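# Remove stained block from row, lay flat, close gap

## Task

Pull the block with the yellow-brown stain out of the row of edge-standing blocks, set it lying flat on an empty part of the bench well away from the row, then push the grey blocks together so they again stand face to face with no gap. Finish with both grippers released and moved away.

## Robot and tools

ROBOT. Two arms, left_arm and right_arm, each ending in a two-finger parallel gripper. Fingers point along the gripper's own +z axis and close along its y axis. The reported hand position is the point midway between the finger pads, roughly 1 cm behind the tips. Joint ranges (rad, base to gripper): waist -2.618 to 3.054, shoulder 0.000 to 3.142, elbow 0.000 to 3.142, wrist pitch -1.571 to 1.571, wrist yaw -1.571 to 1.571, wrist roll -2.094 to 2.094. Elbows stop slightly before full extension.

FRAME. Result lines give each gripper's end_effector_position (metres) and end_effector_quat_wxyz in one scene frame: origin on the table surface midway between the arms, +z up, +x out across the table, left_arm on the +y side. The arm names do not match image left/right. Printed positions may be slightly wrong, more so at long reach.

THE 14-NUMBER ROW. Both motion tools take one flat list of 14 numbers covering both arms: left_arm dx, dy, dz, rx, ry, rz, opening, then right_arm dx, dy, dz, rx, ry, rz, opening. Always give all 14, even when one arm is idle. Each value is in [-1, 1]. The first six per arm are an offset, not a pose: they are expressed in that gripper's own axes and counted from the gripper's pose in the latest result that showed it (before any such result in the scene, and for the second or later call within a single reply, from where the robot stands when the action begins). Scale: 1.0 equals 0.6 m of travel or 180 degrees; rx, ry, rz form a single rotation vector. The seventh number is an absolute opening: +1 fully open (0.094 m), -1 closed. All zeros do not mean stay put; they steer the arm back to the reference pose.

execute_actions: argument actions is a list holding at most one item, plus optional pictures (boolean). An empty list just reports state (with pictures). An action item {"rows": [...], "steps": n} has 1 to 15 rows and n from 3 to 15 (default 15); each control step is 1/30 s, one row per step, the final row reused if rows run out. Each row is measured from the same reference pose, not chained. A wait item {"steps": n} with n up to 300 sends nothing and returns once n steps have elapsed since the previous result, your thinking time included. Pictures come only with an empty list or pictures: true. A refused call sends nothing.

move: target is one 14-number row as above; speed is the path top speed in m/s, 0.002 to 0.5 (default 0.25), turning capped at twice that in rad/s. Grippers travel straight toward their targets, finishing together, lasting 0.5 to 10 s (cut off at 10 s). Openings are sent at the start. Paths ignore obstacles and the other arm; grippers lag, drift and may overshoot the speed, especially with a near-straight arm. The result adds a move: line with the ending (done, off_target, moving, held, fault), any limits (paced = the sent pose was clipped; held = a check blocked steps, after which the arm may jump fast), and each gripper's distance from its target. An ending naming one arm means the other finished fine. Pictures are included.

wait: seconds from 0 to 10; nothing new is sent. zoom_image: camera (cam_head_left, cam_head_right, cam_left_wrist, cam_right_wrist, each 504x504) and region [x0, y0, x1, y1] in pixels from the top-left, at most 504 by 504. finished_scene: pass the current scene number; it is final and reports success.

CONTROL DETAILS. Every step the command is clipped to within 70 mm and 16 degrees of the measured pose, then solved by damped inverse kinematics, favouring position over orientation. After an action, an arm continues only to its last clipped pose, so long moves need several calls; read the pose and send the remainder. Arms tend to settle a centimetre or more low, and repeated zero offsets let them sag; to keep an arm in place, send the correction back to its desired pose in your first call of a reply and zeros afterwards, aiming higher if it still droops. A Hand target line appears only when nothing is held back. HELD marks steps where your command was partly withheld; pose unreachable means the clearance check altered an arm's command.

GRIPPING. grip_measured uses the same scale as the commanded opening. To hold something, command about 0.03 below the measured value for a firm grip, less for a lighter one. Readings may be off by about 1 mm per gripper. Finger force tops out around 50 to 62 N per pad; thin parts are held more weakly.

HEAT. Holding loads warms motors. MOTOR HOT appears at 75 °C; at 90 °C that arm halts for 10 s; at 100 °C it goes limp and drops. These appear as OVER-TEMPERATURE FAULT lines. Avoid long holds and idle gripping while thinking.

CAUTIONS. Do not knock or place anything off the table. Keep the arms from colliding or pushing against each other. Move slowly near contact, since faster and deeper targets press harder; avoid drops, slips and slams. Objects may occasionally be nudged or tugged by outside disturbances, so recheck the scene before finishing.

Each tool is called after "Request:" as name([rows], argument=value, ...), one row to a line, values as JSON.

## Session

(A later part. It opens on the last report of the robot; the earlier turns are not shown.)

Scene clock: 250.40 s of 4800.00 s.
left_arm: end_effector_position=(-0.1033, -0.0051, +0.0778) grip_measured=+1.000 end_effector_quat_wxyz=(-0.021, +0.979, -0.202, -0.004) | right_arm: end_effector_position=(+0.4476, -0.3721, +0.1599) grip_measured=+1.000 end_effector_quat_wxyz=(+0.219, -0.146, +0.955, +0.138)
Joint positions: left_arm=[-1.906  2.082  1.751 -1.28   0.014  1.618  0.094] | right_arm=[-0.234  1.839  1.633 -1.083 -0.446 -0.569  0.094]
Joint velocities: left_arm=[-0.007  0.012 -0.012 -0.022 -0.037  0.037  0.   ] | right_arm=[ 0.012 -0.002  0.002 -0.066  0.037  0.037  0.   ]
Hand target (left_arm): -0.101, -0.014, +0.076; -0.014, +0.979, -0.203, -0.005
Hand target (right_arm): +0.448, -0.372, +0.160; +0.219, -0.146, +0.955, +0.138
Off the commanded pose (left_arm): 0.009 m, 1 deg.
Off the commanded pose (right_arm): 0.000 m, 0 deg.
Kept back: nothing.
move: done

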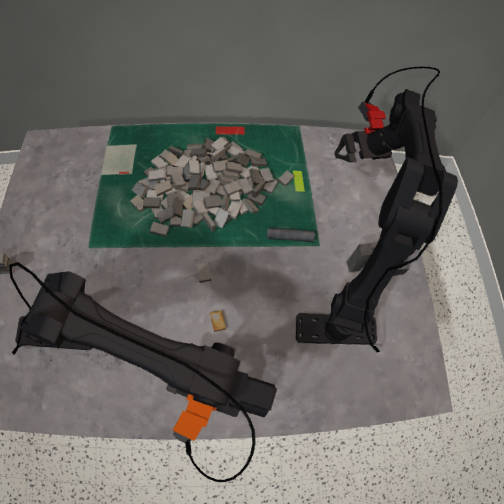

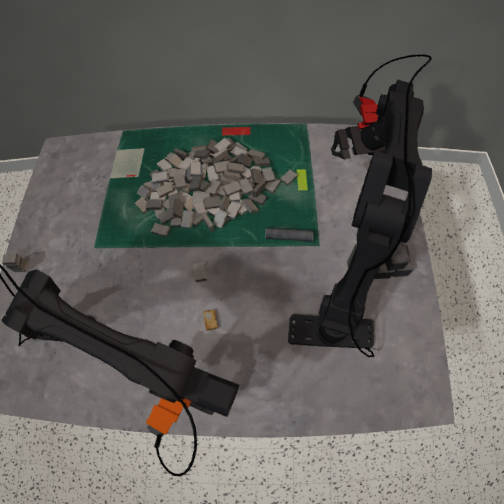

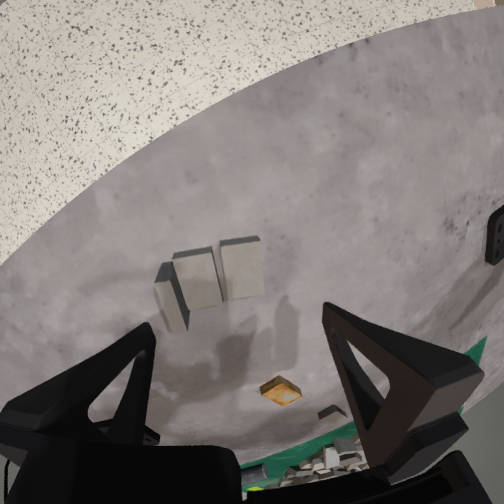

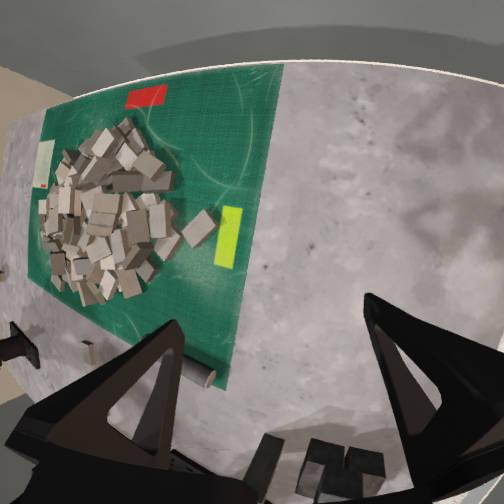

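Request:
move(target=[-0.025,0.04,0.03,0,0,-0.055,1,0,0,0,0,0,0,1], speed=0.1)

Scene clock: 251.93 s of 4800.00 s.
left_arm: end_effector_position=(-0.1186, -0.0150, +0.0601) grip_measured=+1.000 end_effector_quat_wxyz=(-0.028, +0.993, -0.117, +0.001) | right_arm: end_effector_position=(+0.4476, -0.3722, +0.1598) grip_measured=+1.000 end_effector_quat_wxyz=(+0.219, -0.146, +0.955, +0.137)
Joint positions: left_arm=[-1.933  2.166  1.811 -1.269  0.014  1.419  0.094] | right_arm=[-0.234  1.839  1.633 -1.083 -0.445 -0.569  0.094]
Joint velocities: left_arm=[-0.007 -0.007 -0.002 -0.007 -0.007 -0.022  0.   ] | right_arm=[ 0.002  0.007 -0.012 -0.007 -0.037 -0.007  0.   ]
Hand target (left_arm): -0.126, -0.020, +0.059; -0.021, +0.993, -0.117, -0.002
Hand target (right_arm): +0.448, -0.372, +0.160; +0.219, -0.146, +0.955, +0.138
Off the commanded pose (left_arm): 0.010 m, 1 deg.
Off the commanded pose (right_arm): 0.000 m, 0 deg.
Kept back: nothing.
move: done

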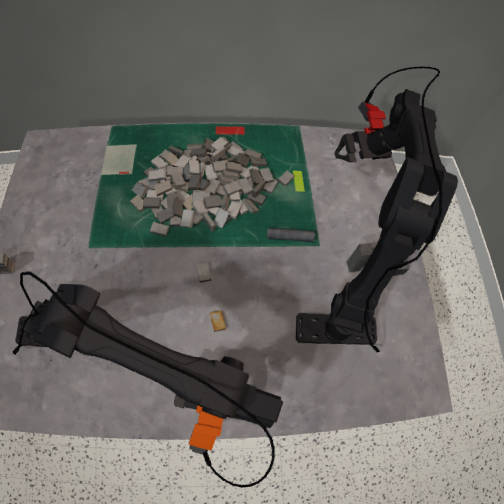

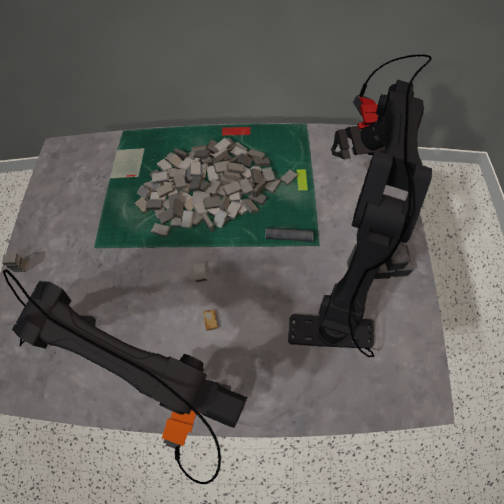

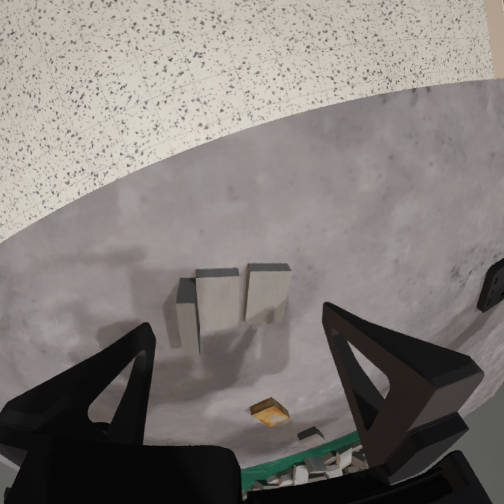

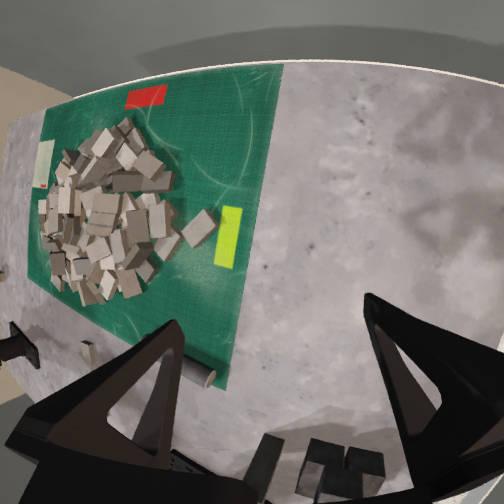

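Request:
move(target=[0,0,0.075,0,0,0,1,0,0,0,0,0,0,1], speed=0.06)

Request:
move(target=[0,0,0.01,0,0,0,0,0,0,0,0,0,0,1], speed=0.03)

Scene clock: 253.40 s of 4800.00 s.
left_arm: end_effector_position=(-0.1195, -0.0174, +0.0296) grip_measured=+1.000 end_effector_quat_wxyz=(-0.012, +0.993, -0.117, -0.004) | right_arm: end_effector_position=(+0.4476, -0.3723, +0.1598) grip_measured=+1.000 end_effector_quat_wxyz=(+0.218, -0.146, +0.955, +0.137)
Joint positions: left_arm=[-1.933  2.166  1.689 -1.116  0.014  1.418  0.094] | right_arm=[-0.234  1.839  1.633 -1.083 -0.445 -0.569  0.094]
Joint velocities: left_arm=[ 0.002  0.017  0.012  0.037  0.066 -0.066  0.   ] | right_arm=[ 0.007 -0.002 -0.002  0.095 -0.007  0.007  0.   ]
Hand target (left_arm): -0.118, -0.012, +0.016; -0.028, +0.993, -0.118, +0.001
Hand target (right_arm): +0.448, -0.372, +0.160; +0.219, -0.146, +0.955, +0.137
Off the commanded pose (left_arm): 0.015 m, 2 deg.
Off the commanded pose (right_arm): 0.000 m, 0 deg.
Kept back: nothing.
move: off_target (left_arm)

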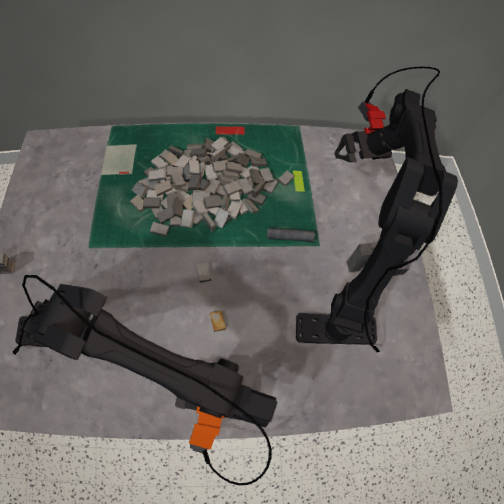

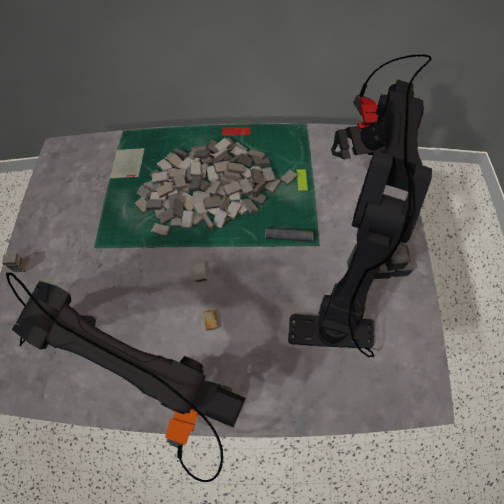

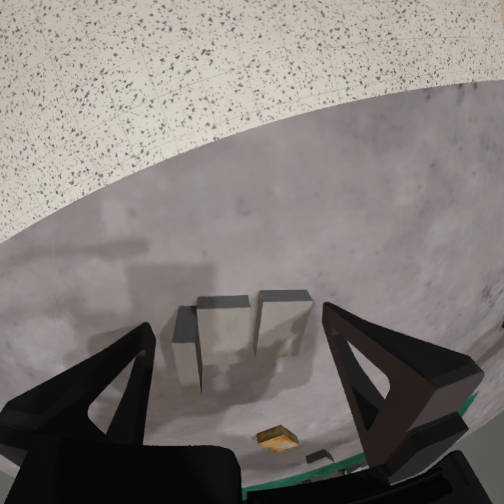

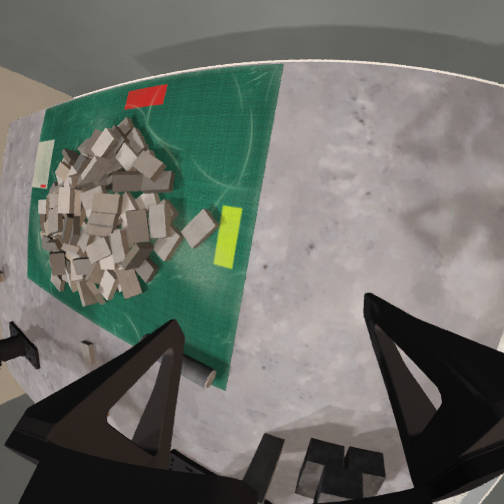

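Scene clock: 254.10 s of 4800.00 s.
left_arm: end_effector_position=(-0.1209, -0.0212, +0.0296) grip_measured=+0.003 end_effector_quat_wxyz=(-0.005, +0.993, -0.117, -0.005) | right_arm: end_effector_position=(+0.4476, -0.3724, +0.1598) grip_measured=+1.000 end_effector_quat_wxyz=(+0.218, -0.146, +0.955, +0.137)
Joint positions: left_arm=[-1.933  2.166  1.689 -1.1    0.013  1.418  0.047] | right_arm=[-0.234  1.839  1.633 -1.083 -0.445 -0.569  0.094]
Joint velocities: left_arm=[ 0.007 -0.002 -0.007 -0.007 -0.081 -0.037  0.   ] | right_arm=[ 0.002 -0.007 -0.002  0.037  0.095 -0.022  0.   ]
Hand target (left_arm): -0.120, -0.017, +0.024; -0.012, +0.993, -0.117, -0.004
Hand target (right_arm): +0.448, -0.372, +0.160; +0.218, -0.146, +0.955, +0.137
Off the commanded pose (left_arm): 0.007 m, 1 deg.
Off the commanded pose (right_arm): 0.000 m, 0 deg.
Kept back: nothing.
move: done

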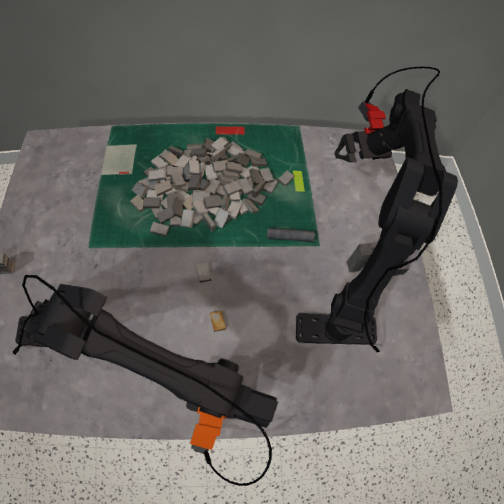

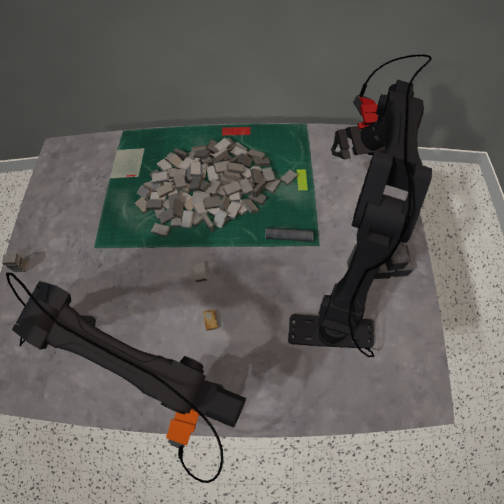

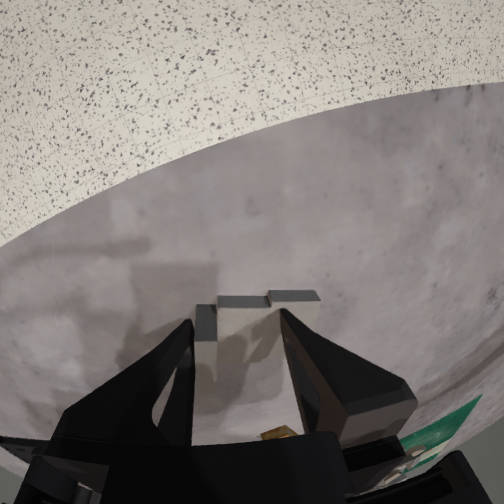

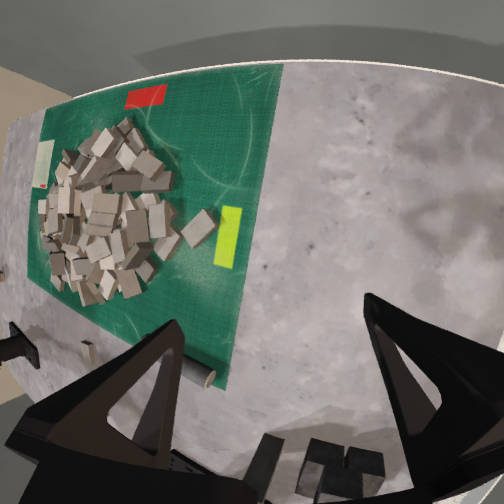

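Request:
move(target=[0,0,0,0,0,0,1,0,0,0,0,0,0,1])

Request:
move(target=[-0.01,0,0.035,0,0,0,1,0,0,0,0,0,0,1], speed=0.04)

Scene clock: 255.20 s of 4800.00 s.
left_arm: end_effector_position=(-0.1209, -0.0212, +0.0296) grip_measured=+1.000 end_effector_quat_wxyz=(-0.005, +0.993, -0.117, -0.005) | right_arm: end_effector_position=(+0.4476, -0.3724, +0.1598) grip_measured=+1.000 end_effector_quat_wxyz=(+0.218, -0.146, +0.955, +0.137)
Joint positions: left_arm=[-1.933  2.166  1.689 -1.1    0.013  1.418  0.094] | right_arm=[-0.234  1.839  1.633 -1.083 -0.444 -0.569  0.094]
Joint velocities: left_arm=[-0.012 -0.012 -0.012  0.007  0.022 -0.066  0.   ] | right_arm=[-0.002 -0.007 -0.002 -0.022 -0.051  0.007  0.   ]
Hand target (left_arm): -0.121, -0.021, +0.030; -0.005, +0.993, -0.117, -0.005
Hand target (right_arm): +0.448, -0.372, +0.160; +0.218, -0.146, +0.955, +0.137
Off the commanded pose (left_arm): 0.000 m, 0 deg.
Off the commanded pose (right_arm): 0.000 m, 0 deg.
Kept back: nothing.
move: done

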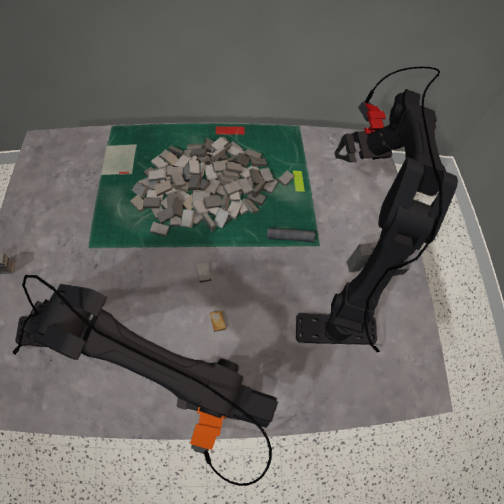

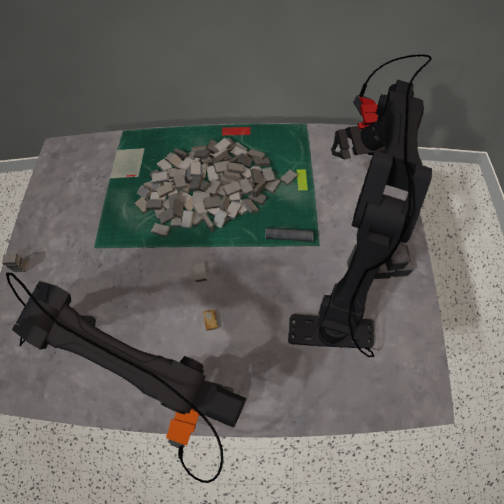

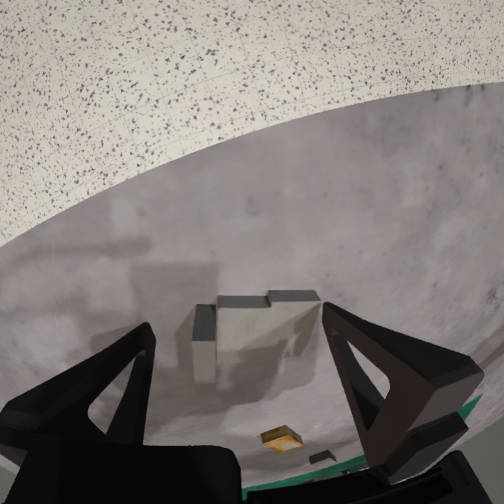

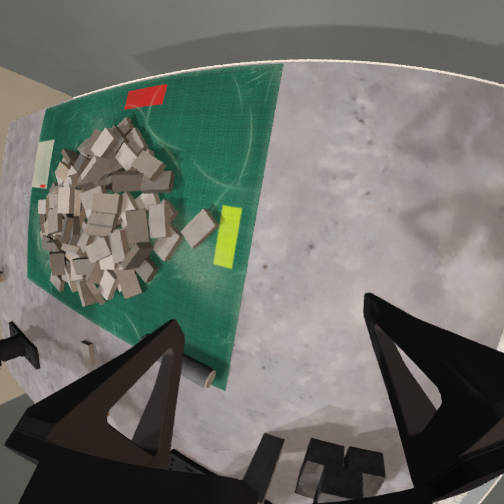

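Scene clock: 255.97 s of 4800.00 s.
left_arm: end_effector_position=(-0.1229, -0.0260, +0.0289) grip_measured=+1.000 end_effector_quat_wxyz=(+0.006, +0.993, -0.116, -0.008) | right_arm: end_effector_position=(+0.4476, -0.3725, +0.1597) grip_measured=+1.000 end_effector_quat_wxyz=(+0.218, -0.146, +0.955, +0.137)
Joint positions: left_arm=[-1.933  2.166  1.686 -1.075  0.013  1.416  0.094] | right_arm=[-0.234  1.839  1.633 -1.083 -0.444 -0.569  0.094]
Joint velocities: left_arm=[-0.002  0.002  0.012 -0.051 -0.022  0.037  0.   ] | right_arm=[-0.002  0.002 -0.017  0.007 -0.037 -0.037  0.   ]
Hand target (left_arm): -0.126, -0.019, +0.009; -0.005, +0.993, -0.117, -0.005
Hand target (right_arm): +0.448, -0.372, +0.160; +0.218, -0.146, +0.955, +0.137
Off the commanded pose (left_arm): 0.022 m, 1 deg.
Off the commanded pose (right_arm): 0.000 m, 0 deg.
Kept back: nothing.
move: off_target (left_arm)

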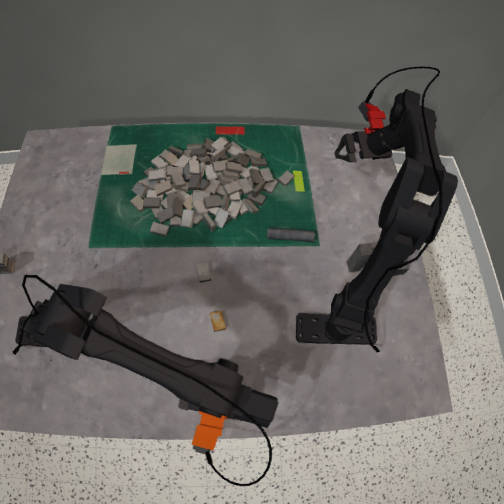

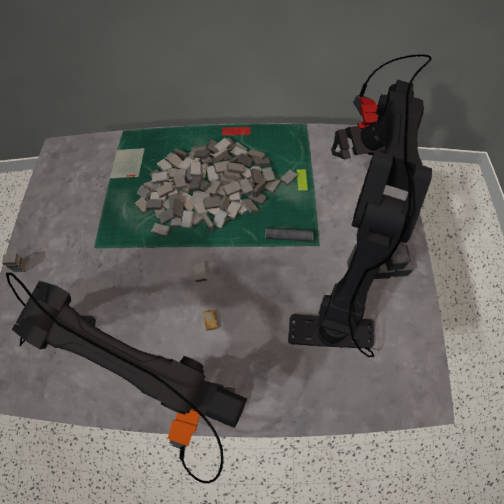

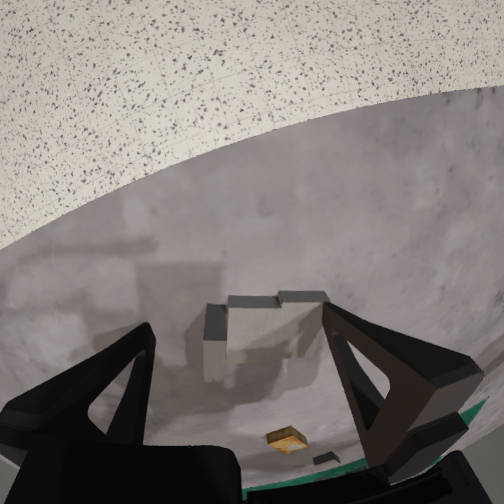

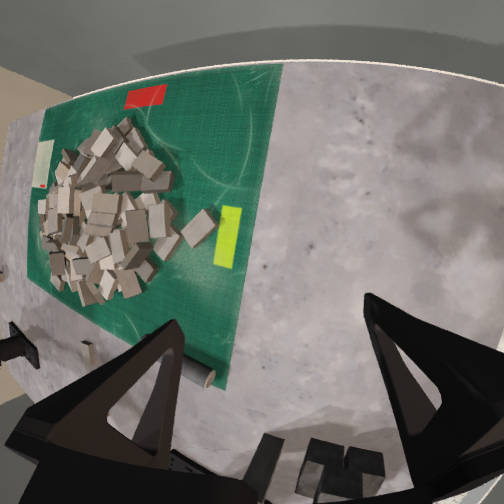

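Request:
move(target=[0,-0.035,-0.012,0,0,0,1,0,0,0,0,0,0,1], speed=0.05)

Request:
move(target=[0,0,0.032,0,0,0,1,0,0,0,0,0,0,1], speed=0.04)

Request:
move(target=[0,0,0.005,0,0,0,0.2,0,0,0,0,0,0,1], speed=0.03)

Scene clock: 256.97 s of 4800.00 s.
left_arm: end_effector_position=(-0.1160, -0.0092, +0.0345) grip_measured=+1.000 end_effector_quat_wxyz=(+0.002, +0.993, -0.116, -0.007) | right_arm: end_effector_position=(+0.4476, -0.3726, +0.1597) grip_measured=+1.000 end_effector_quat_wxyz=(+0.218, -0.145, +0.955, +0.136)
Joint positions: left_arm=[-1.933  2.098  1.602 -1.066  0.013  1.416  0.094] | right_arm=[-0.234  1.839  1.633 -1.083 -0.443 -0.569  0.094]
Joint velocities: left_arm=[-0.012 -0.002  0.012 -0.007  0.007 -0.022  0.   ] | right_arm=[ 0.017 -0.012 -0.002 -0.007 -0.022 -0.007  0.   ]
Hand target (left_arm): -0.118, -0.005, +0.036; +0.005, +0.993, -0.116, -0.008
Hand target (right_arm): +0.448, -0.373, +0.160; +0.218, -0.146, +0.955, +0.137
Off the commanded pose (left_arm): 0.004 m, 0 deg.
Off the commanded pose (right_arm): 0.000 m, 0 deg.
Kept back: nothing.
move: done

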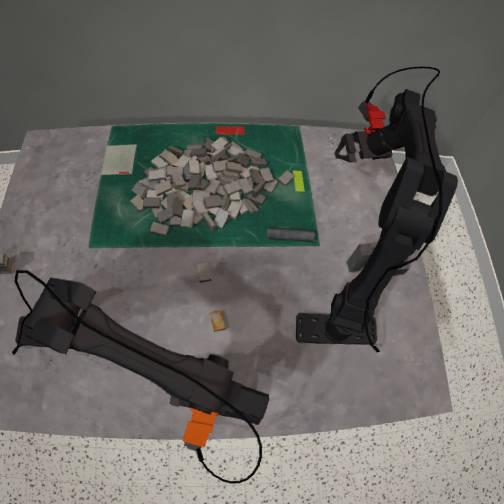

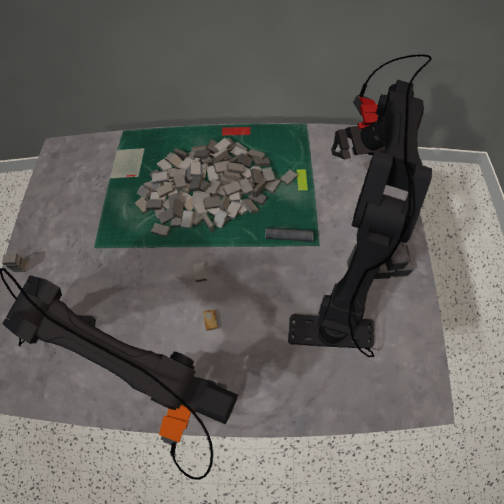

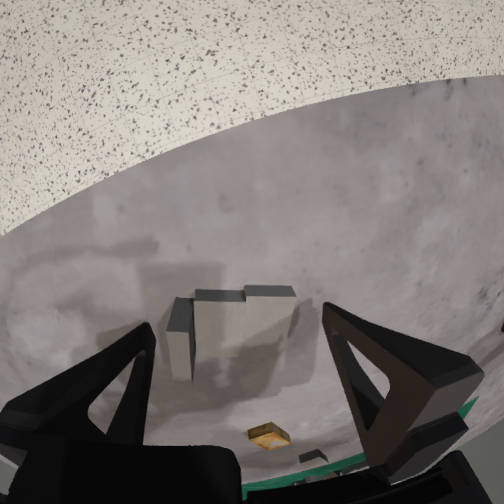

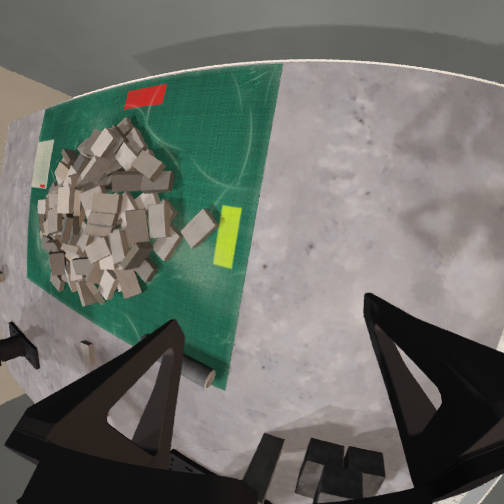

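Scene clock: 257.87 s of 4800.00 s.
left_arm: end_effector_position=(-0.1180, -0.0142, +0.0281) grip_measured=+1.000 end_effector_quat_wxyz=(+0.016, +0.993, -0.116, -0.011) | right_arm: end_effector_position=(+0.4475, -0.3727, +0.1596) grip_measured=+1.000 end_effector_quat_wxyz=(+0.218, -0.145, +0.955, +0.136)
Joint positions: left_arm=[-1.933  2.098  1.575 -1.01   0.013  1.416  0.094] | right_arm=[-0.234  1.839  1.633 -1.083 -0.443 -0.569  0.094]
Joint velocities: left_arm=[ 0.012 -0.022 -0.007 -0.037 -0.066 -0.066  0.   ] | right_arm=[-0.022 -0.007 -0.002  0.037 -0.037  0.007  0.   ]
Hand target (left_arm): -0.116, -0.009, +0.016; +0.002, +0.993, -0.116, -0.007
Hand target (right_arm): +0.448, -0.373, +0.160; +0.218, -0.145, +0.955, +0.136
Off the commanded pose (left_arm): 0.014 m, 2 deg.
Off the commanded pose (right_arm): 0.000 m, 0 deg.
Kept back: nothing.
move: off_target (left_arm)

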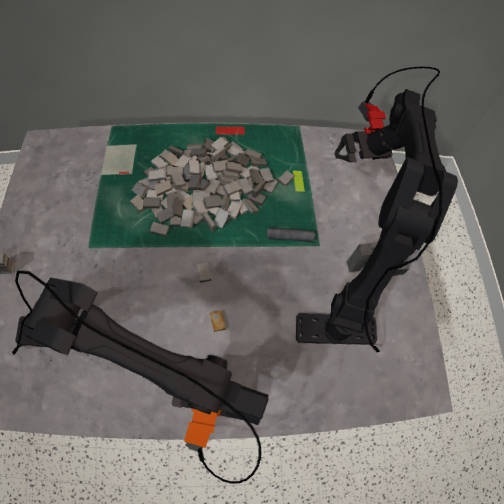

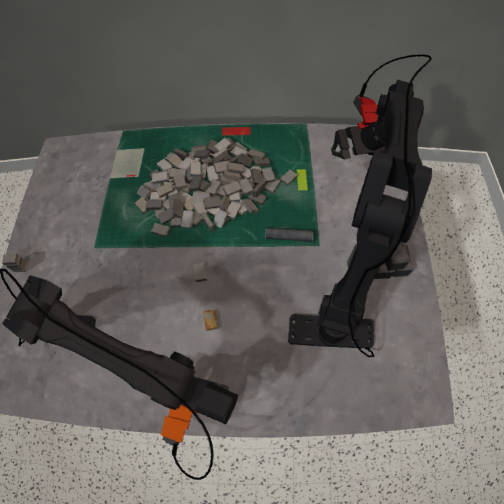

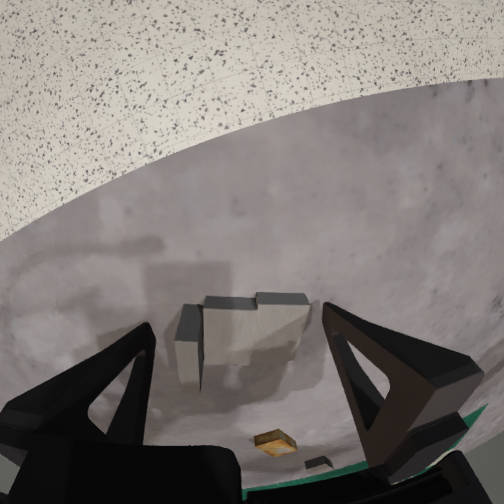

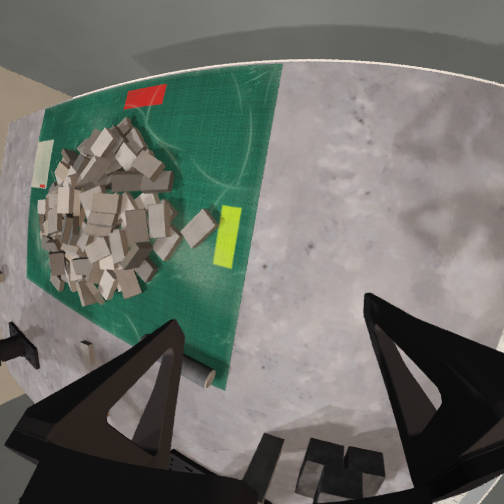

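Scene clock: 258.57 s of 4800.00 s.
left_arm: end_effector_position=(-0.1198, -0.0176, +0.0354) grip_measured=+0.203 end_effector_quat_wxyz=(+0.028, +0.993, -0.116, -0.015) | right_arm: end_effector_position=(+0.4475, -0.3727, +0.1596) grip_measured=+1.000 end_effector_quat_wxyz=(+0.218, -0.145, +0.955, +0.136)
Joint positions: left_arm=[-1.933  2.081  1.577 -1.004  0.014  1.416  0.057] | right_arm=[-0.234  1.839  1.633 -1.083 -0.442 -0.569  0.094]
Joint velocities: left_arm=[-0.012  0.002  0.012 -0.022 -0.081 -0.022  0.   ] | right_arm=[ 0.002 -0.012 -0.012 -0.022 -0.007  0.037  0.   ]
Hand target (left_arm): -0.118, -0.014, +0.025; +0.016, +0.993, -0.116, -0.011
Hand target (right_arm): +0.448, -0.373, +0.160; +0.218, -0.145, +0.955, +0.136
Off the commanded pose (left_arm): 0.011 m, 1 deg.
Off the commanded pose (right_arm): 0.000 m, 0 deg.
Kept back: nothing.
move: off_target (left_arm)

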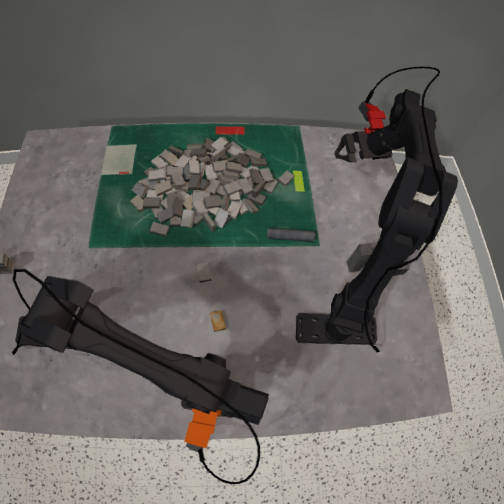

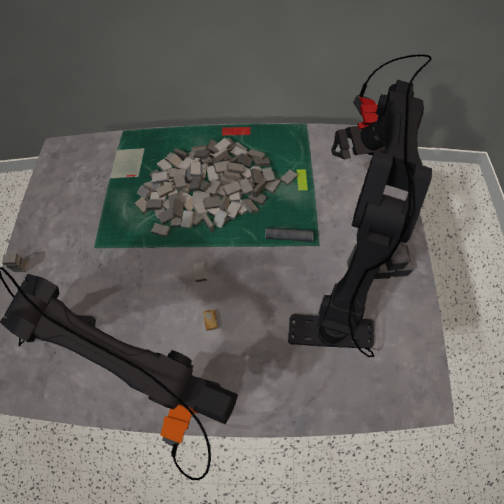

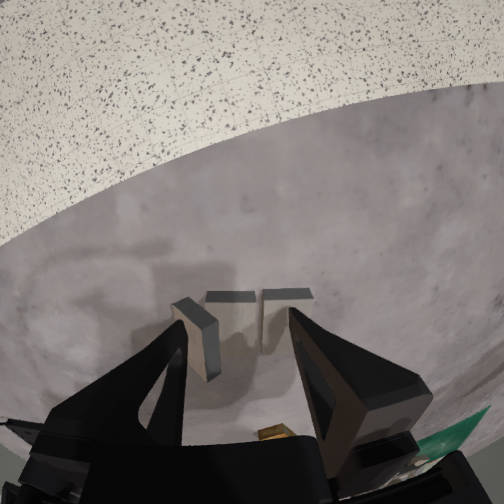

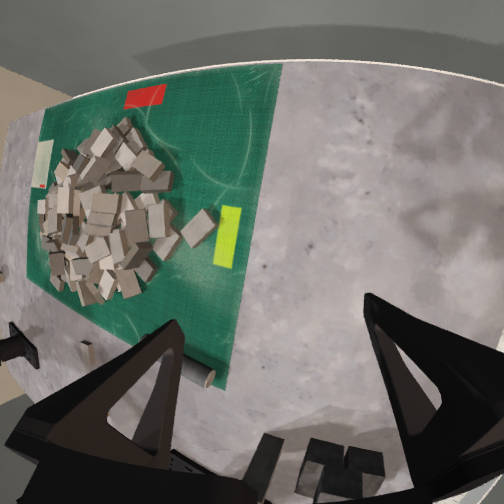

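Request:
move(target=[0,0,0,0,0,0,1,0,0,0,0,0,0,1])

Request:
move(target=[0,0,-0.09,0,0,0,1,0,0,0,0,0,0,1], speed=0.1)

Request:
zoom_image(camera="cam_left_wrist", region=[130,220,350,400])

Scene clock: 259.50 s of 4800.00 s.
left_arm: end_effector_position=(-0.1198, -0.0176, +0.0354) grip_measured=+1.000 end_effector_quat_wxyz=(+0.028, +0.993, -0.116, -0.015) | right_arm: end_effector_position=(+0.4475, -0.3728, +0.1596) grip_measured=+1.000 end_effector_quat_wxyz=(+0.218, -0.145, +0.955, +0.136)
Joint positions: left_arm=[-1.933  2.081  1.577 -1.004  0.014  1.416  0.094] | right_arm=[-0.234  1.839  1.633 -1.083 -0.442 -0.569  0.094]
Joint velocities: left_arm=[ 0.002  0.012 -0.002  0.066  0.081  0.007  0.   ] | right_arm=[-0.002 -0.012 -0.017  0.007 -0.051  0.081  0.   ]
Hand target (left_arm): -0.120, -0.018, +0.035; +0.028, +0.993, -0.116, -0.015
Hand target (right_arm): +0.448, -0.373, +0.160; +0.218, -0.145, +0.955, +0.136
Off the commanded pose (left_arm): 0.000 m, 0 deg.
Off the commanded pose (right_arm): 0.000 m, 0 deg.
Kept back: nothing.
move: done

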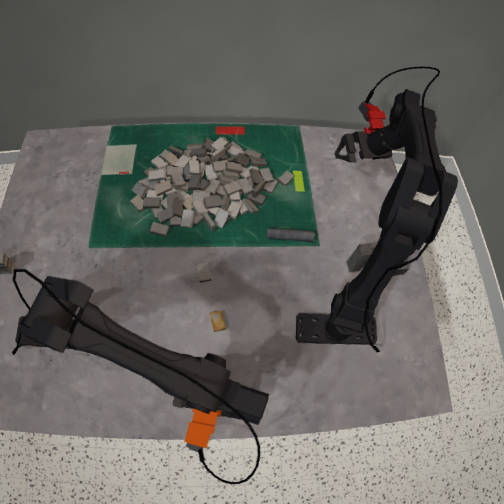

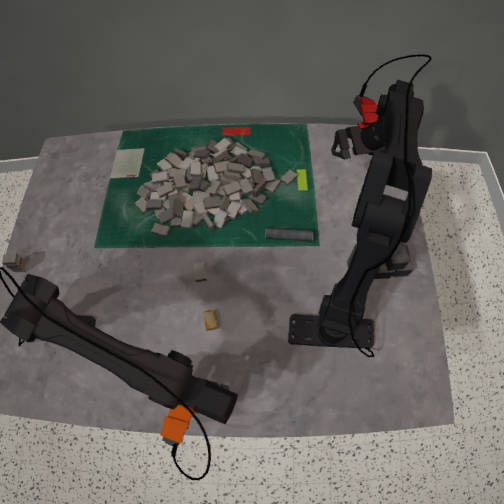

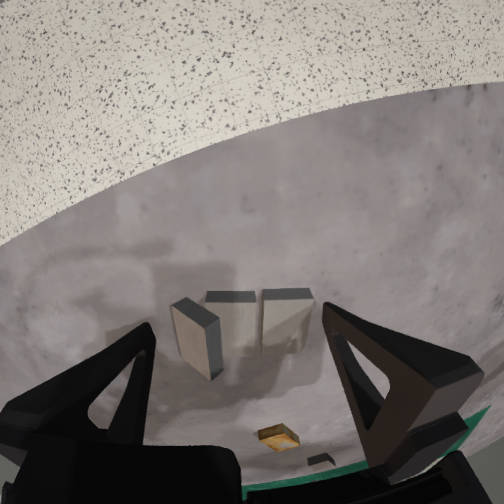

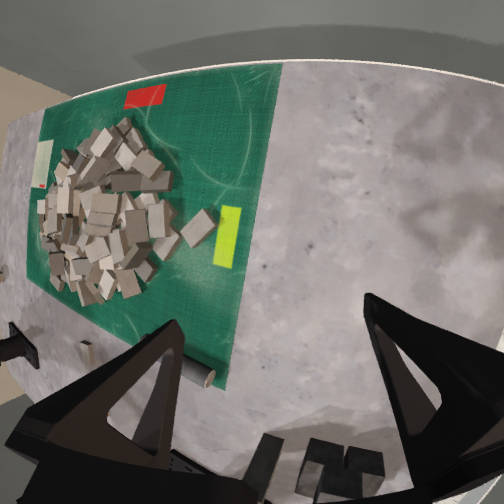

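Scene clock: 260.63 s of 4800.00 s.
left_arm: end_effector_position=(-0.1186, -0.0147, +0.0796) grip_measured=+1.000 end_effector_quat_wxyz=(+0.025, +0.993, -0.116, -0.014) | right_arm: end_effector_position=(+0.4475, -0.3728, +0.1596) grip_measured=+1.000 end_effector_quat_wxyz=(+0.218, -0.145, +0.956, +0.136)
Joint positions: left_arm=[-1.933  2.043  1.699 -1.171  0.014  1.416  0.094] | right_arm=[-0.234  1.839  1.633 -1.083 -0.442 -0.569  0.094]
Joint velocities: left_arm=[-0.002  0.002 -0.007  0.037 -0.037  0.037  0.   ] | right_arm=[ 0.012  0.002  0.022 -0.007 -0.051  0.007  0.   ]
Hand target (left_arm): -0.118, -0.015, +0.089; +0.029, +0.993, -0.116, -0.015
Hand target (right_arm): +0.448, -0.373, +0.160; +0.218, -0.145, +0.955, +0.136
Off the commanded pose (left_arm): 0.010 m, 0 deg.
Off the commanded pose (right_arm): 0.000 m, 0 deg.
Kept back: nothing.
move: done

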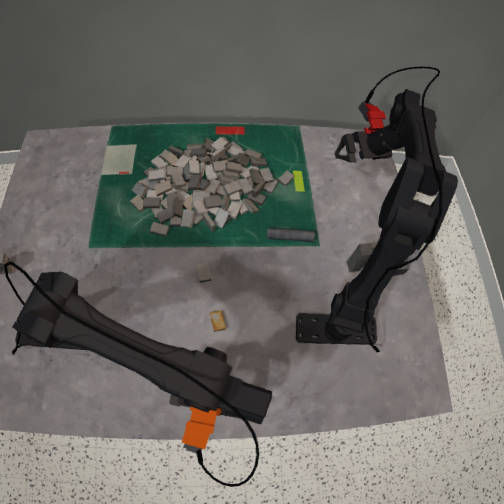

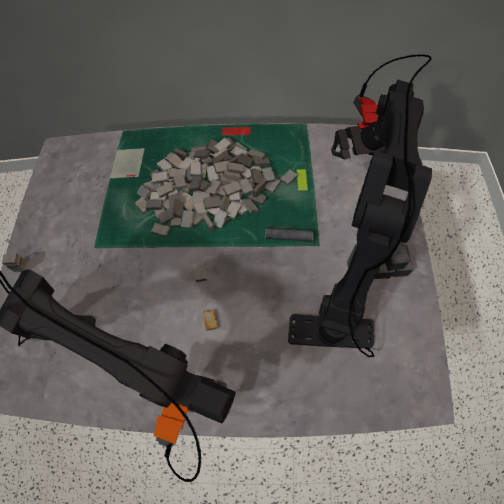

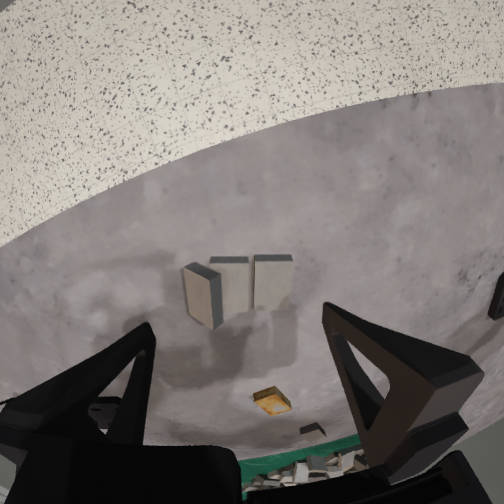

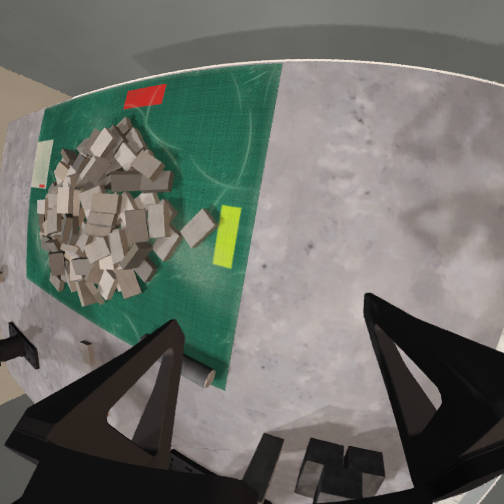

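Region (130, 220, 350, 400) of cam_left_wrist's 504x504 image, scaled by 2.291, with more detail than that image has; it fills the top 412 rows of this view, and the rest is white.

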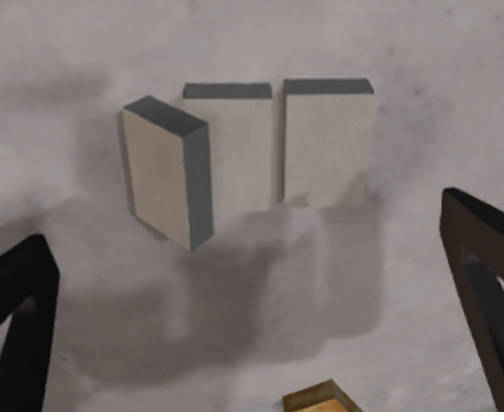

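Request:
move(target=[0,0.045,0,0,0,-0.59,0.35,0,0,0,0,0,0,1])

Scene clock: 265.30 s of 4800.00 s.
left_arm: end_effector_position=(-0.1283, -0.0385, +0.0825) grip_measured=+0.353 end_effector_quat_wxyz=(+0.007, +0.697, +0.716, -0.036) | right_arm: end_effector_position=(+0.4475, -0.3729, +0.1595) grip_measured=+1.000 end_effector_quat_wxyz=(+0.218, -0.145, +0.956, +0.136)
Joint positions: left_arm=[-1.933  2.133  1.847 -1.212  0.014 -0.415  0.064] | right_arm=[-0.234  1.839  1.633 -1.083 -0.441 -0.569  0.094]
Joint velocities: left_arm=[-0.007  0.007  0.012 -0.051 -0.007  0.007 -0.   ] | right_arm=[ 0.012  0.002 -0.007 -0.022 -0.051 -0.11   0.   ]
Hand target (left_arm): -0.125, -0.041, +0.081; +0.004, +0.689, +0.724, -0.029
Hand target (right_arm): +0.448, -0.373, +0.160; +0.218, -0.145, +0.956, +0.136
Off the commanded pose (left_arm): 0.004 m, 2 deg.
Off the commanded pose (right_arm): 0.000 m, 0 deg.
Kept back: nothing.
move: done

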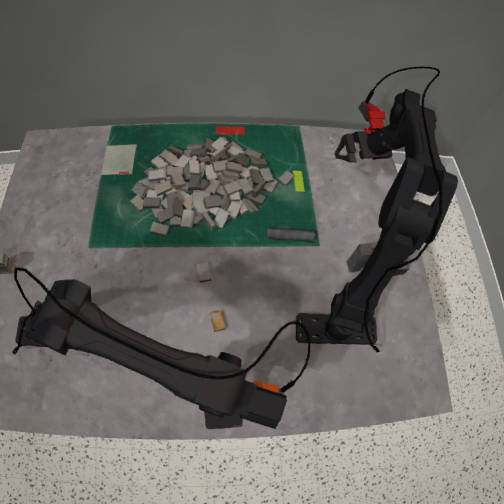

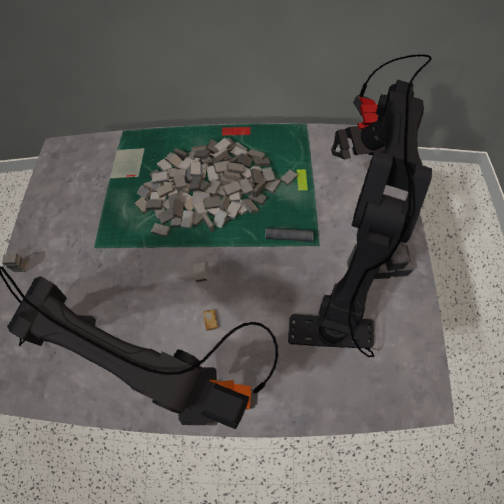

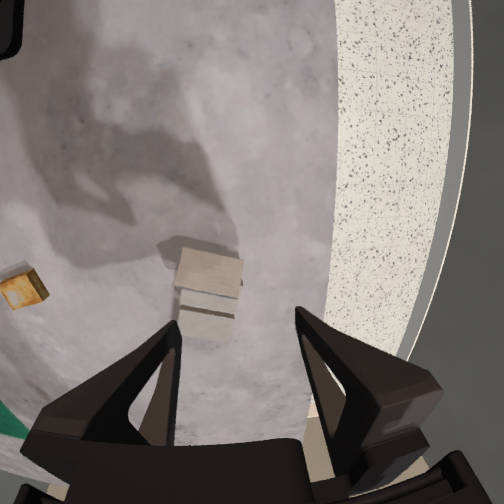

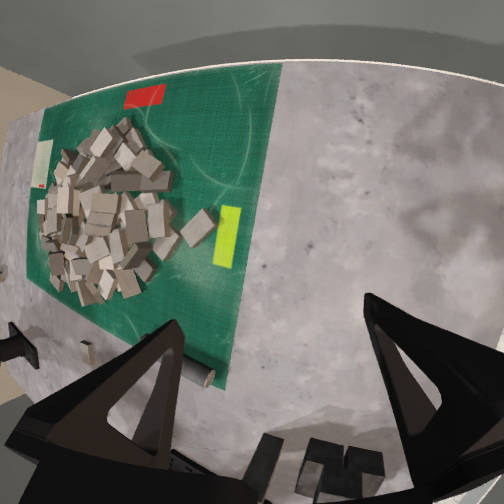

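Request:
move(target=[-0.035,0.04,0.03,0,0,0.065,0.35,0,0,0,0,0,0,1], speed=0.1)

Scene clock: 267.00 s of 4800.00 s.
left_arm: end_effector_position=(-0.1052, -0.0516, +0.0677) grip_measured=+0.353 end_effector_quat_wxyz=(+0.009, +0.765, +0.643, -0.029) | right_arm: end_effector_position=(+0.4475, -0.3730, +0.1595) grip_measured=+1.000 end_effector_quat_wxyz=(+0.218, -0.145, +0.956, +0.135)
Joint positions: left_arm=[-1.872  2.17   1.847 -1.19   0.014 -0.153  0.064] | right_arm=[-0.234  1.839  1.633 -1.083 -0.441 -0.569  0.094]
Joint velocities: left_arm=[-0.002 -0.012 -0.002  0.007  0.022  0.022  0.001] | right_arm=[-0.012 -0.002  0.007 -0.022  0.022  0.022  0.   ]
Hand target (left_arm): -0.104, -0.060, +0.065; +0.011, +0.766, +0.641, -0.035
Hand target (right_arm): +0.447, -0.373, +0.160; +0.218, -0.145, +0.956, +0.136
Off the commanded pose (left_arm): 0.009 m, 1 deg.
Off the commanded pose (right_arm): 0.000 m, 0 deg.
Kept back: nothing.
move: done

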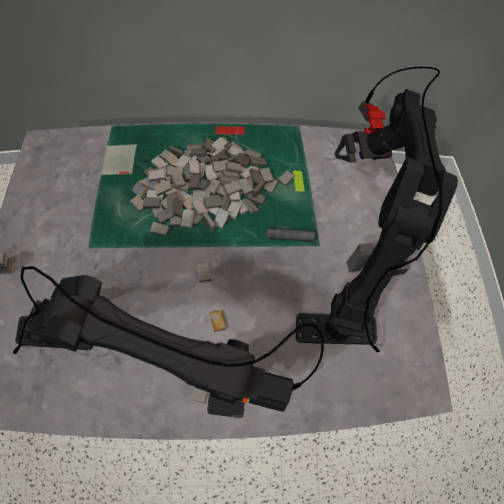

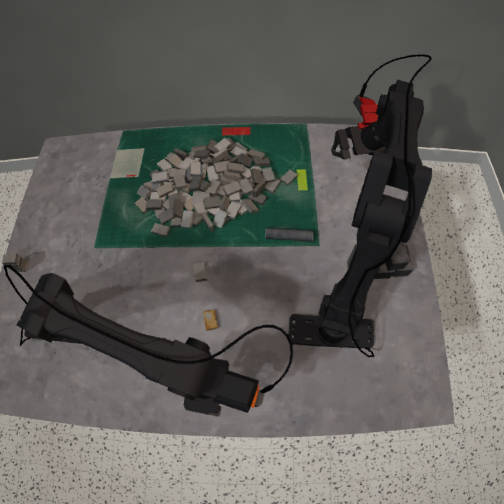

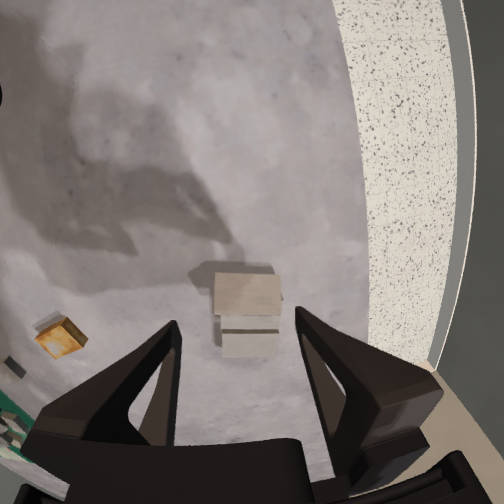

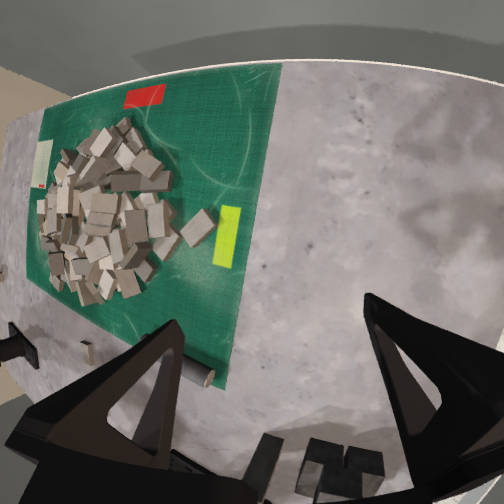

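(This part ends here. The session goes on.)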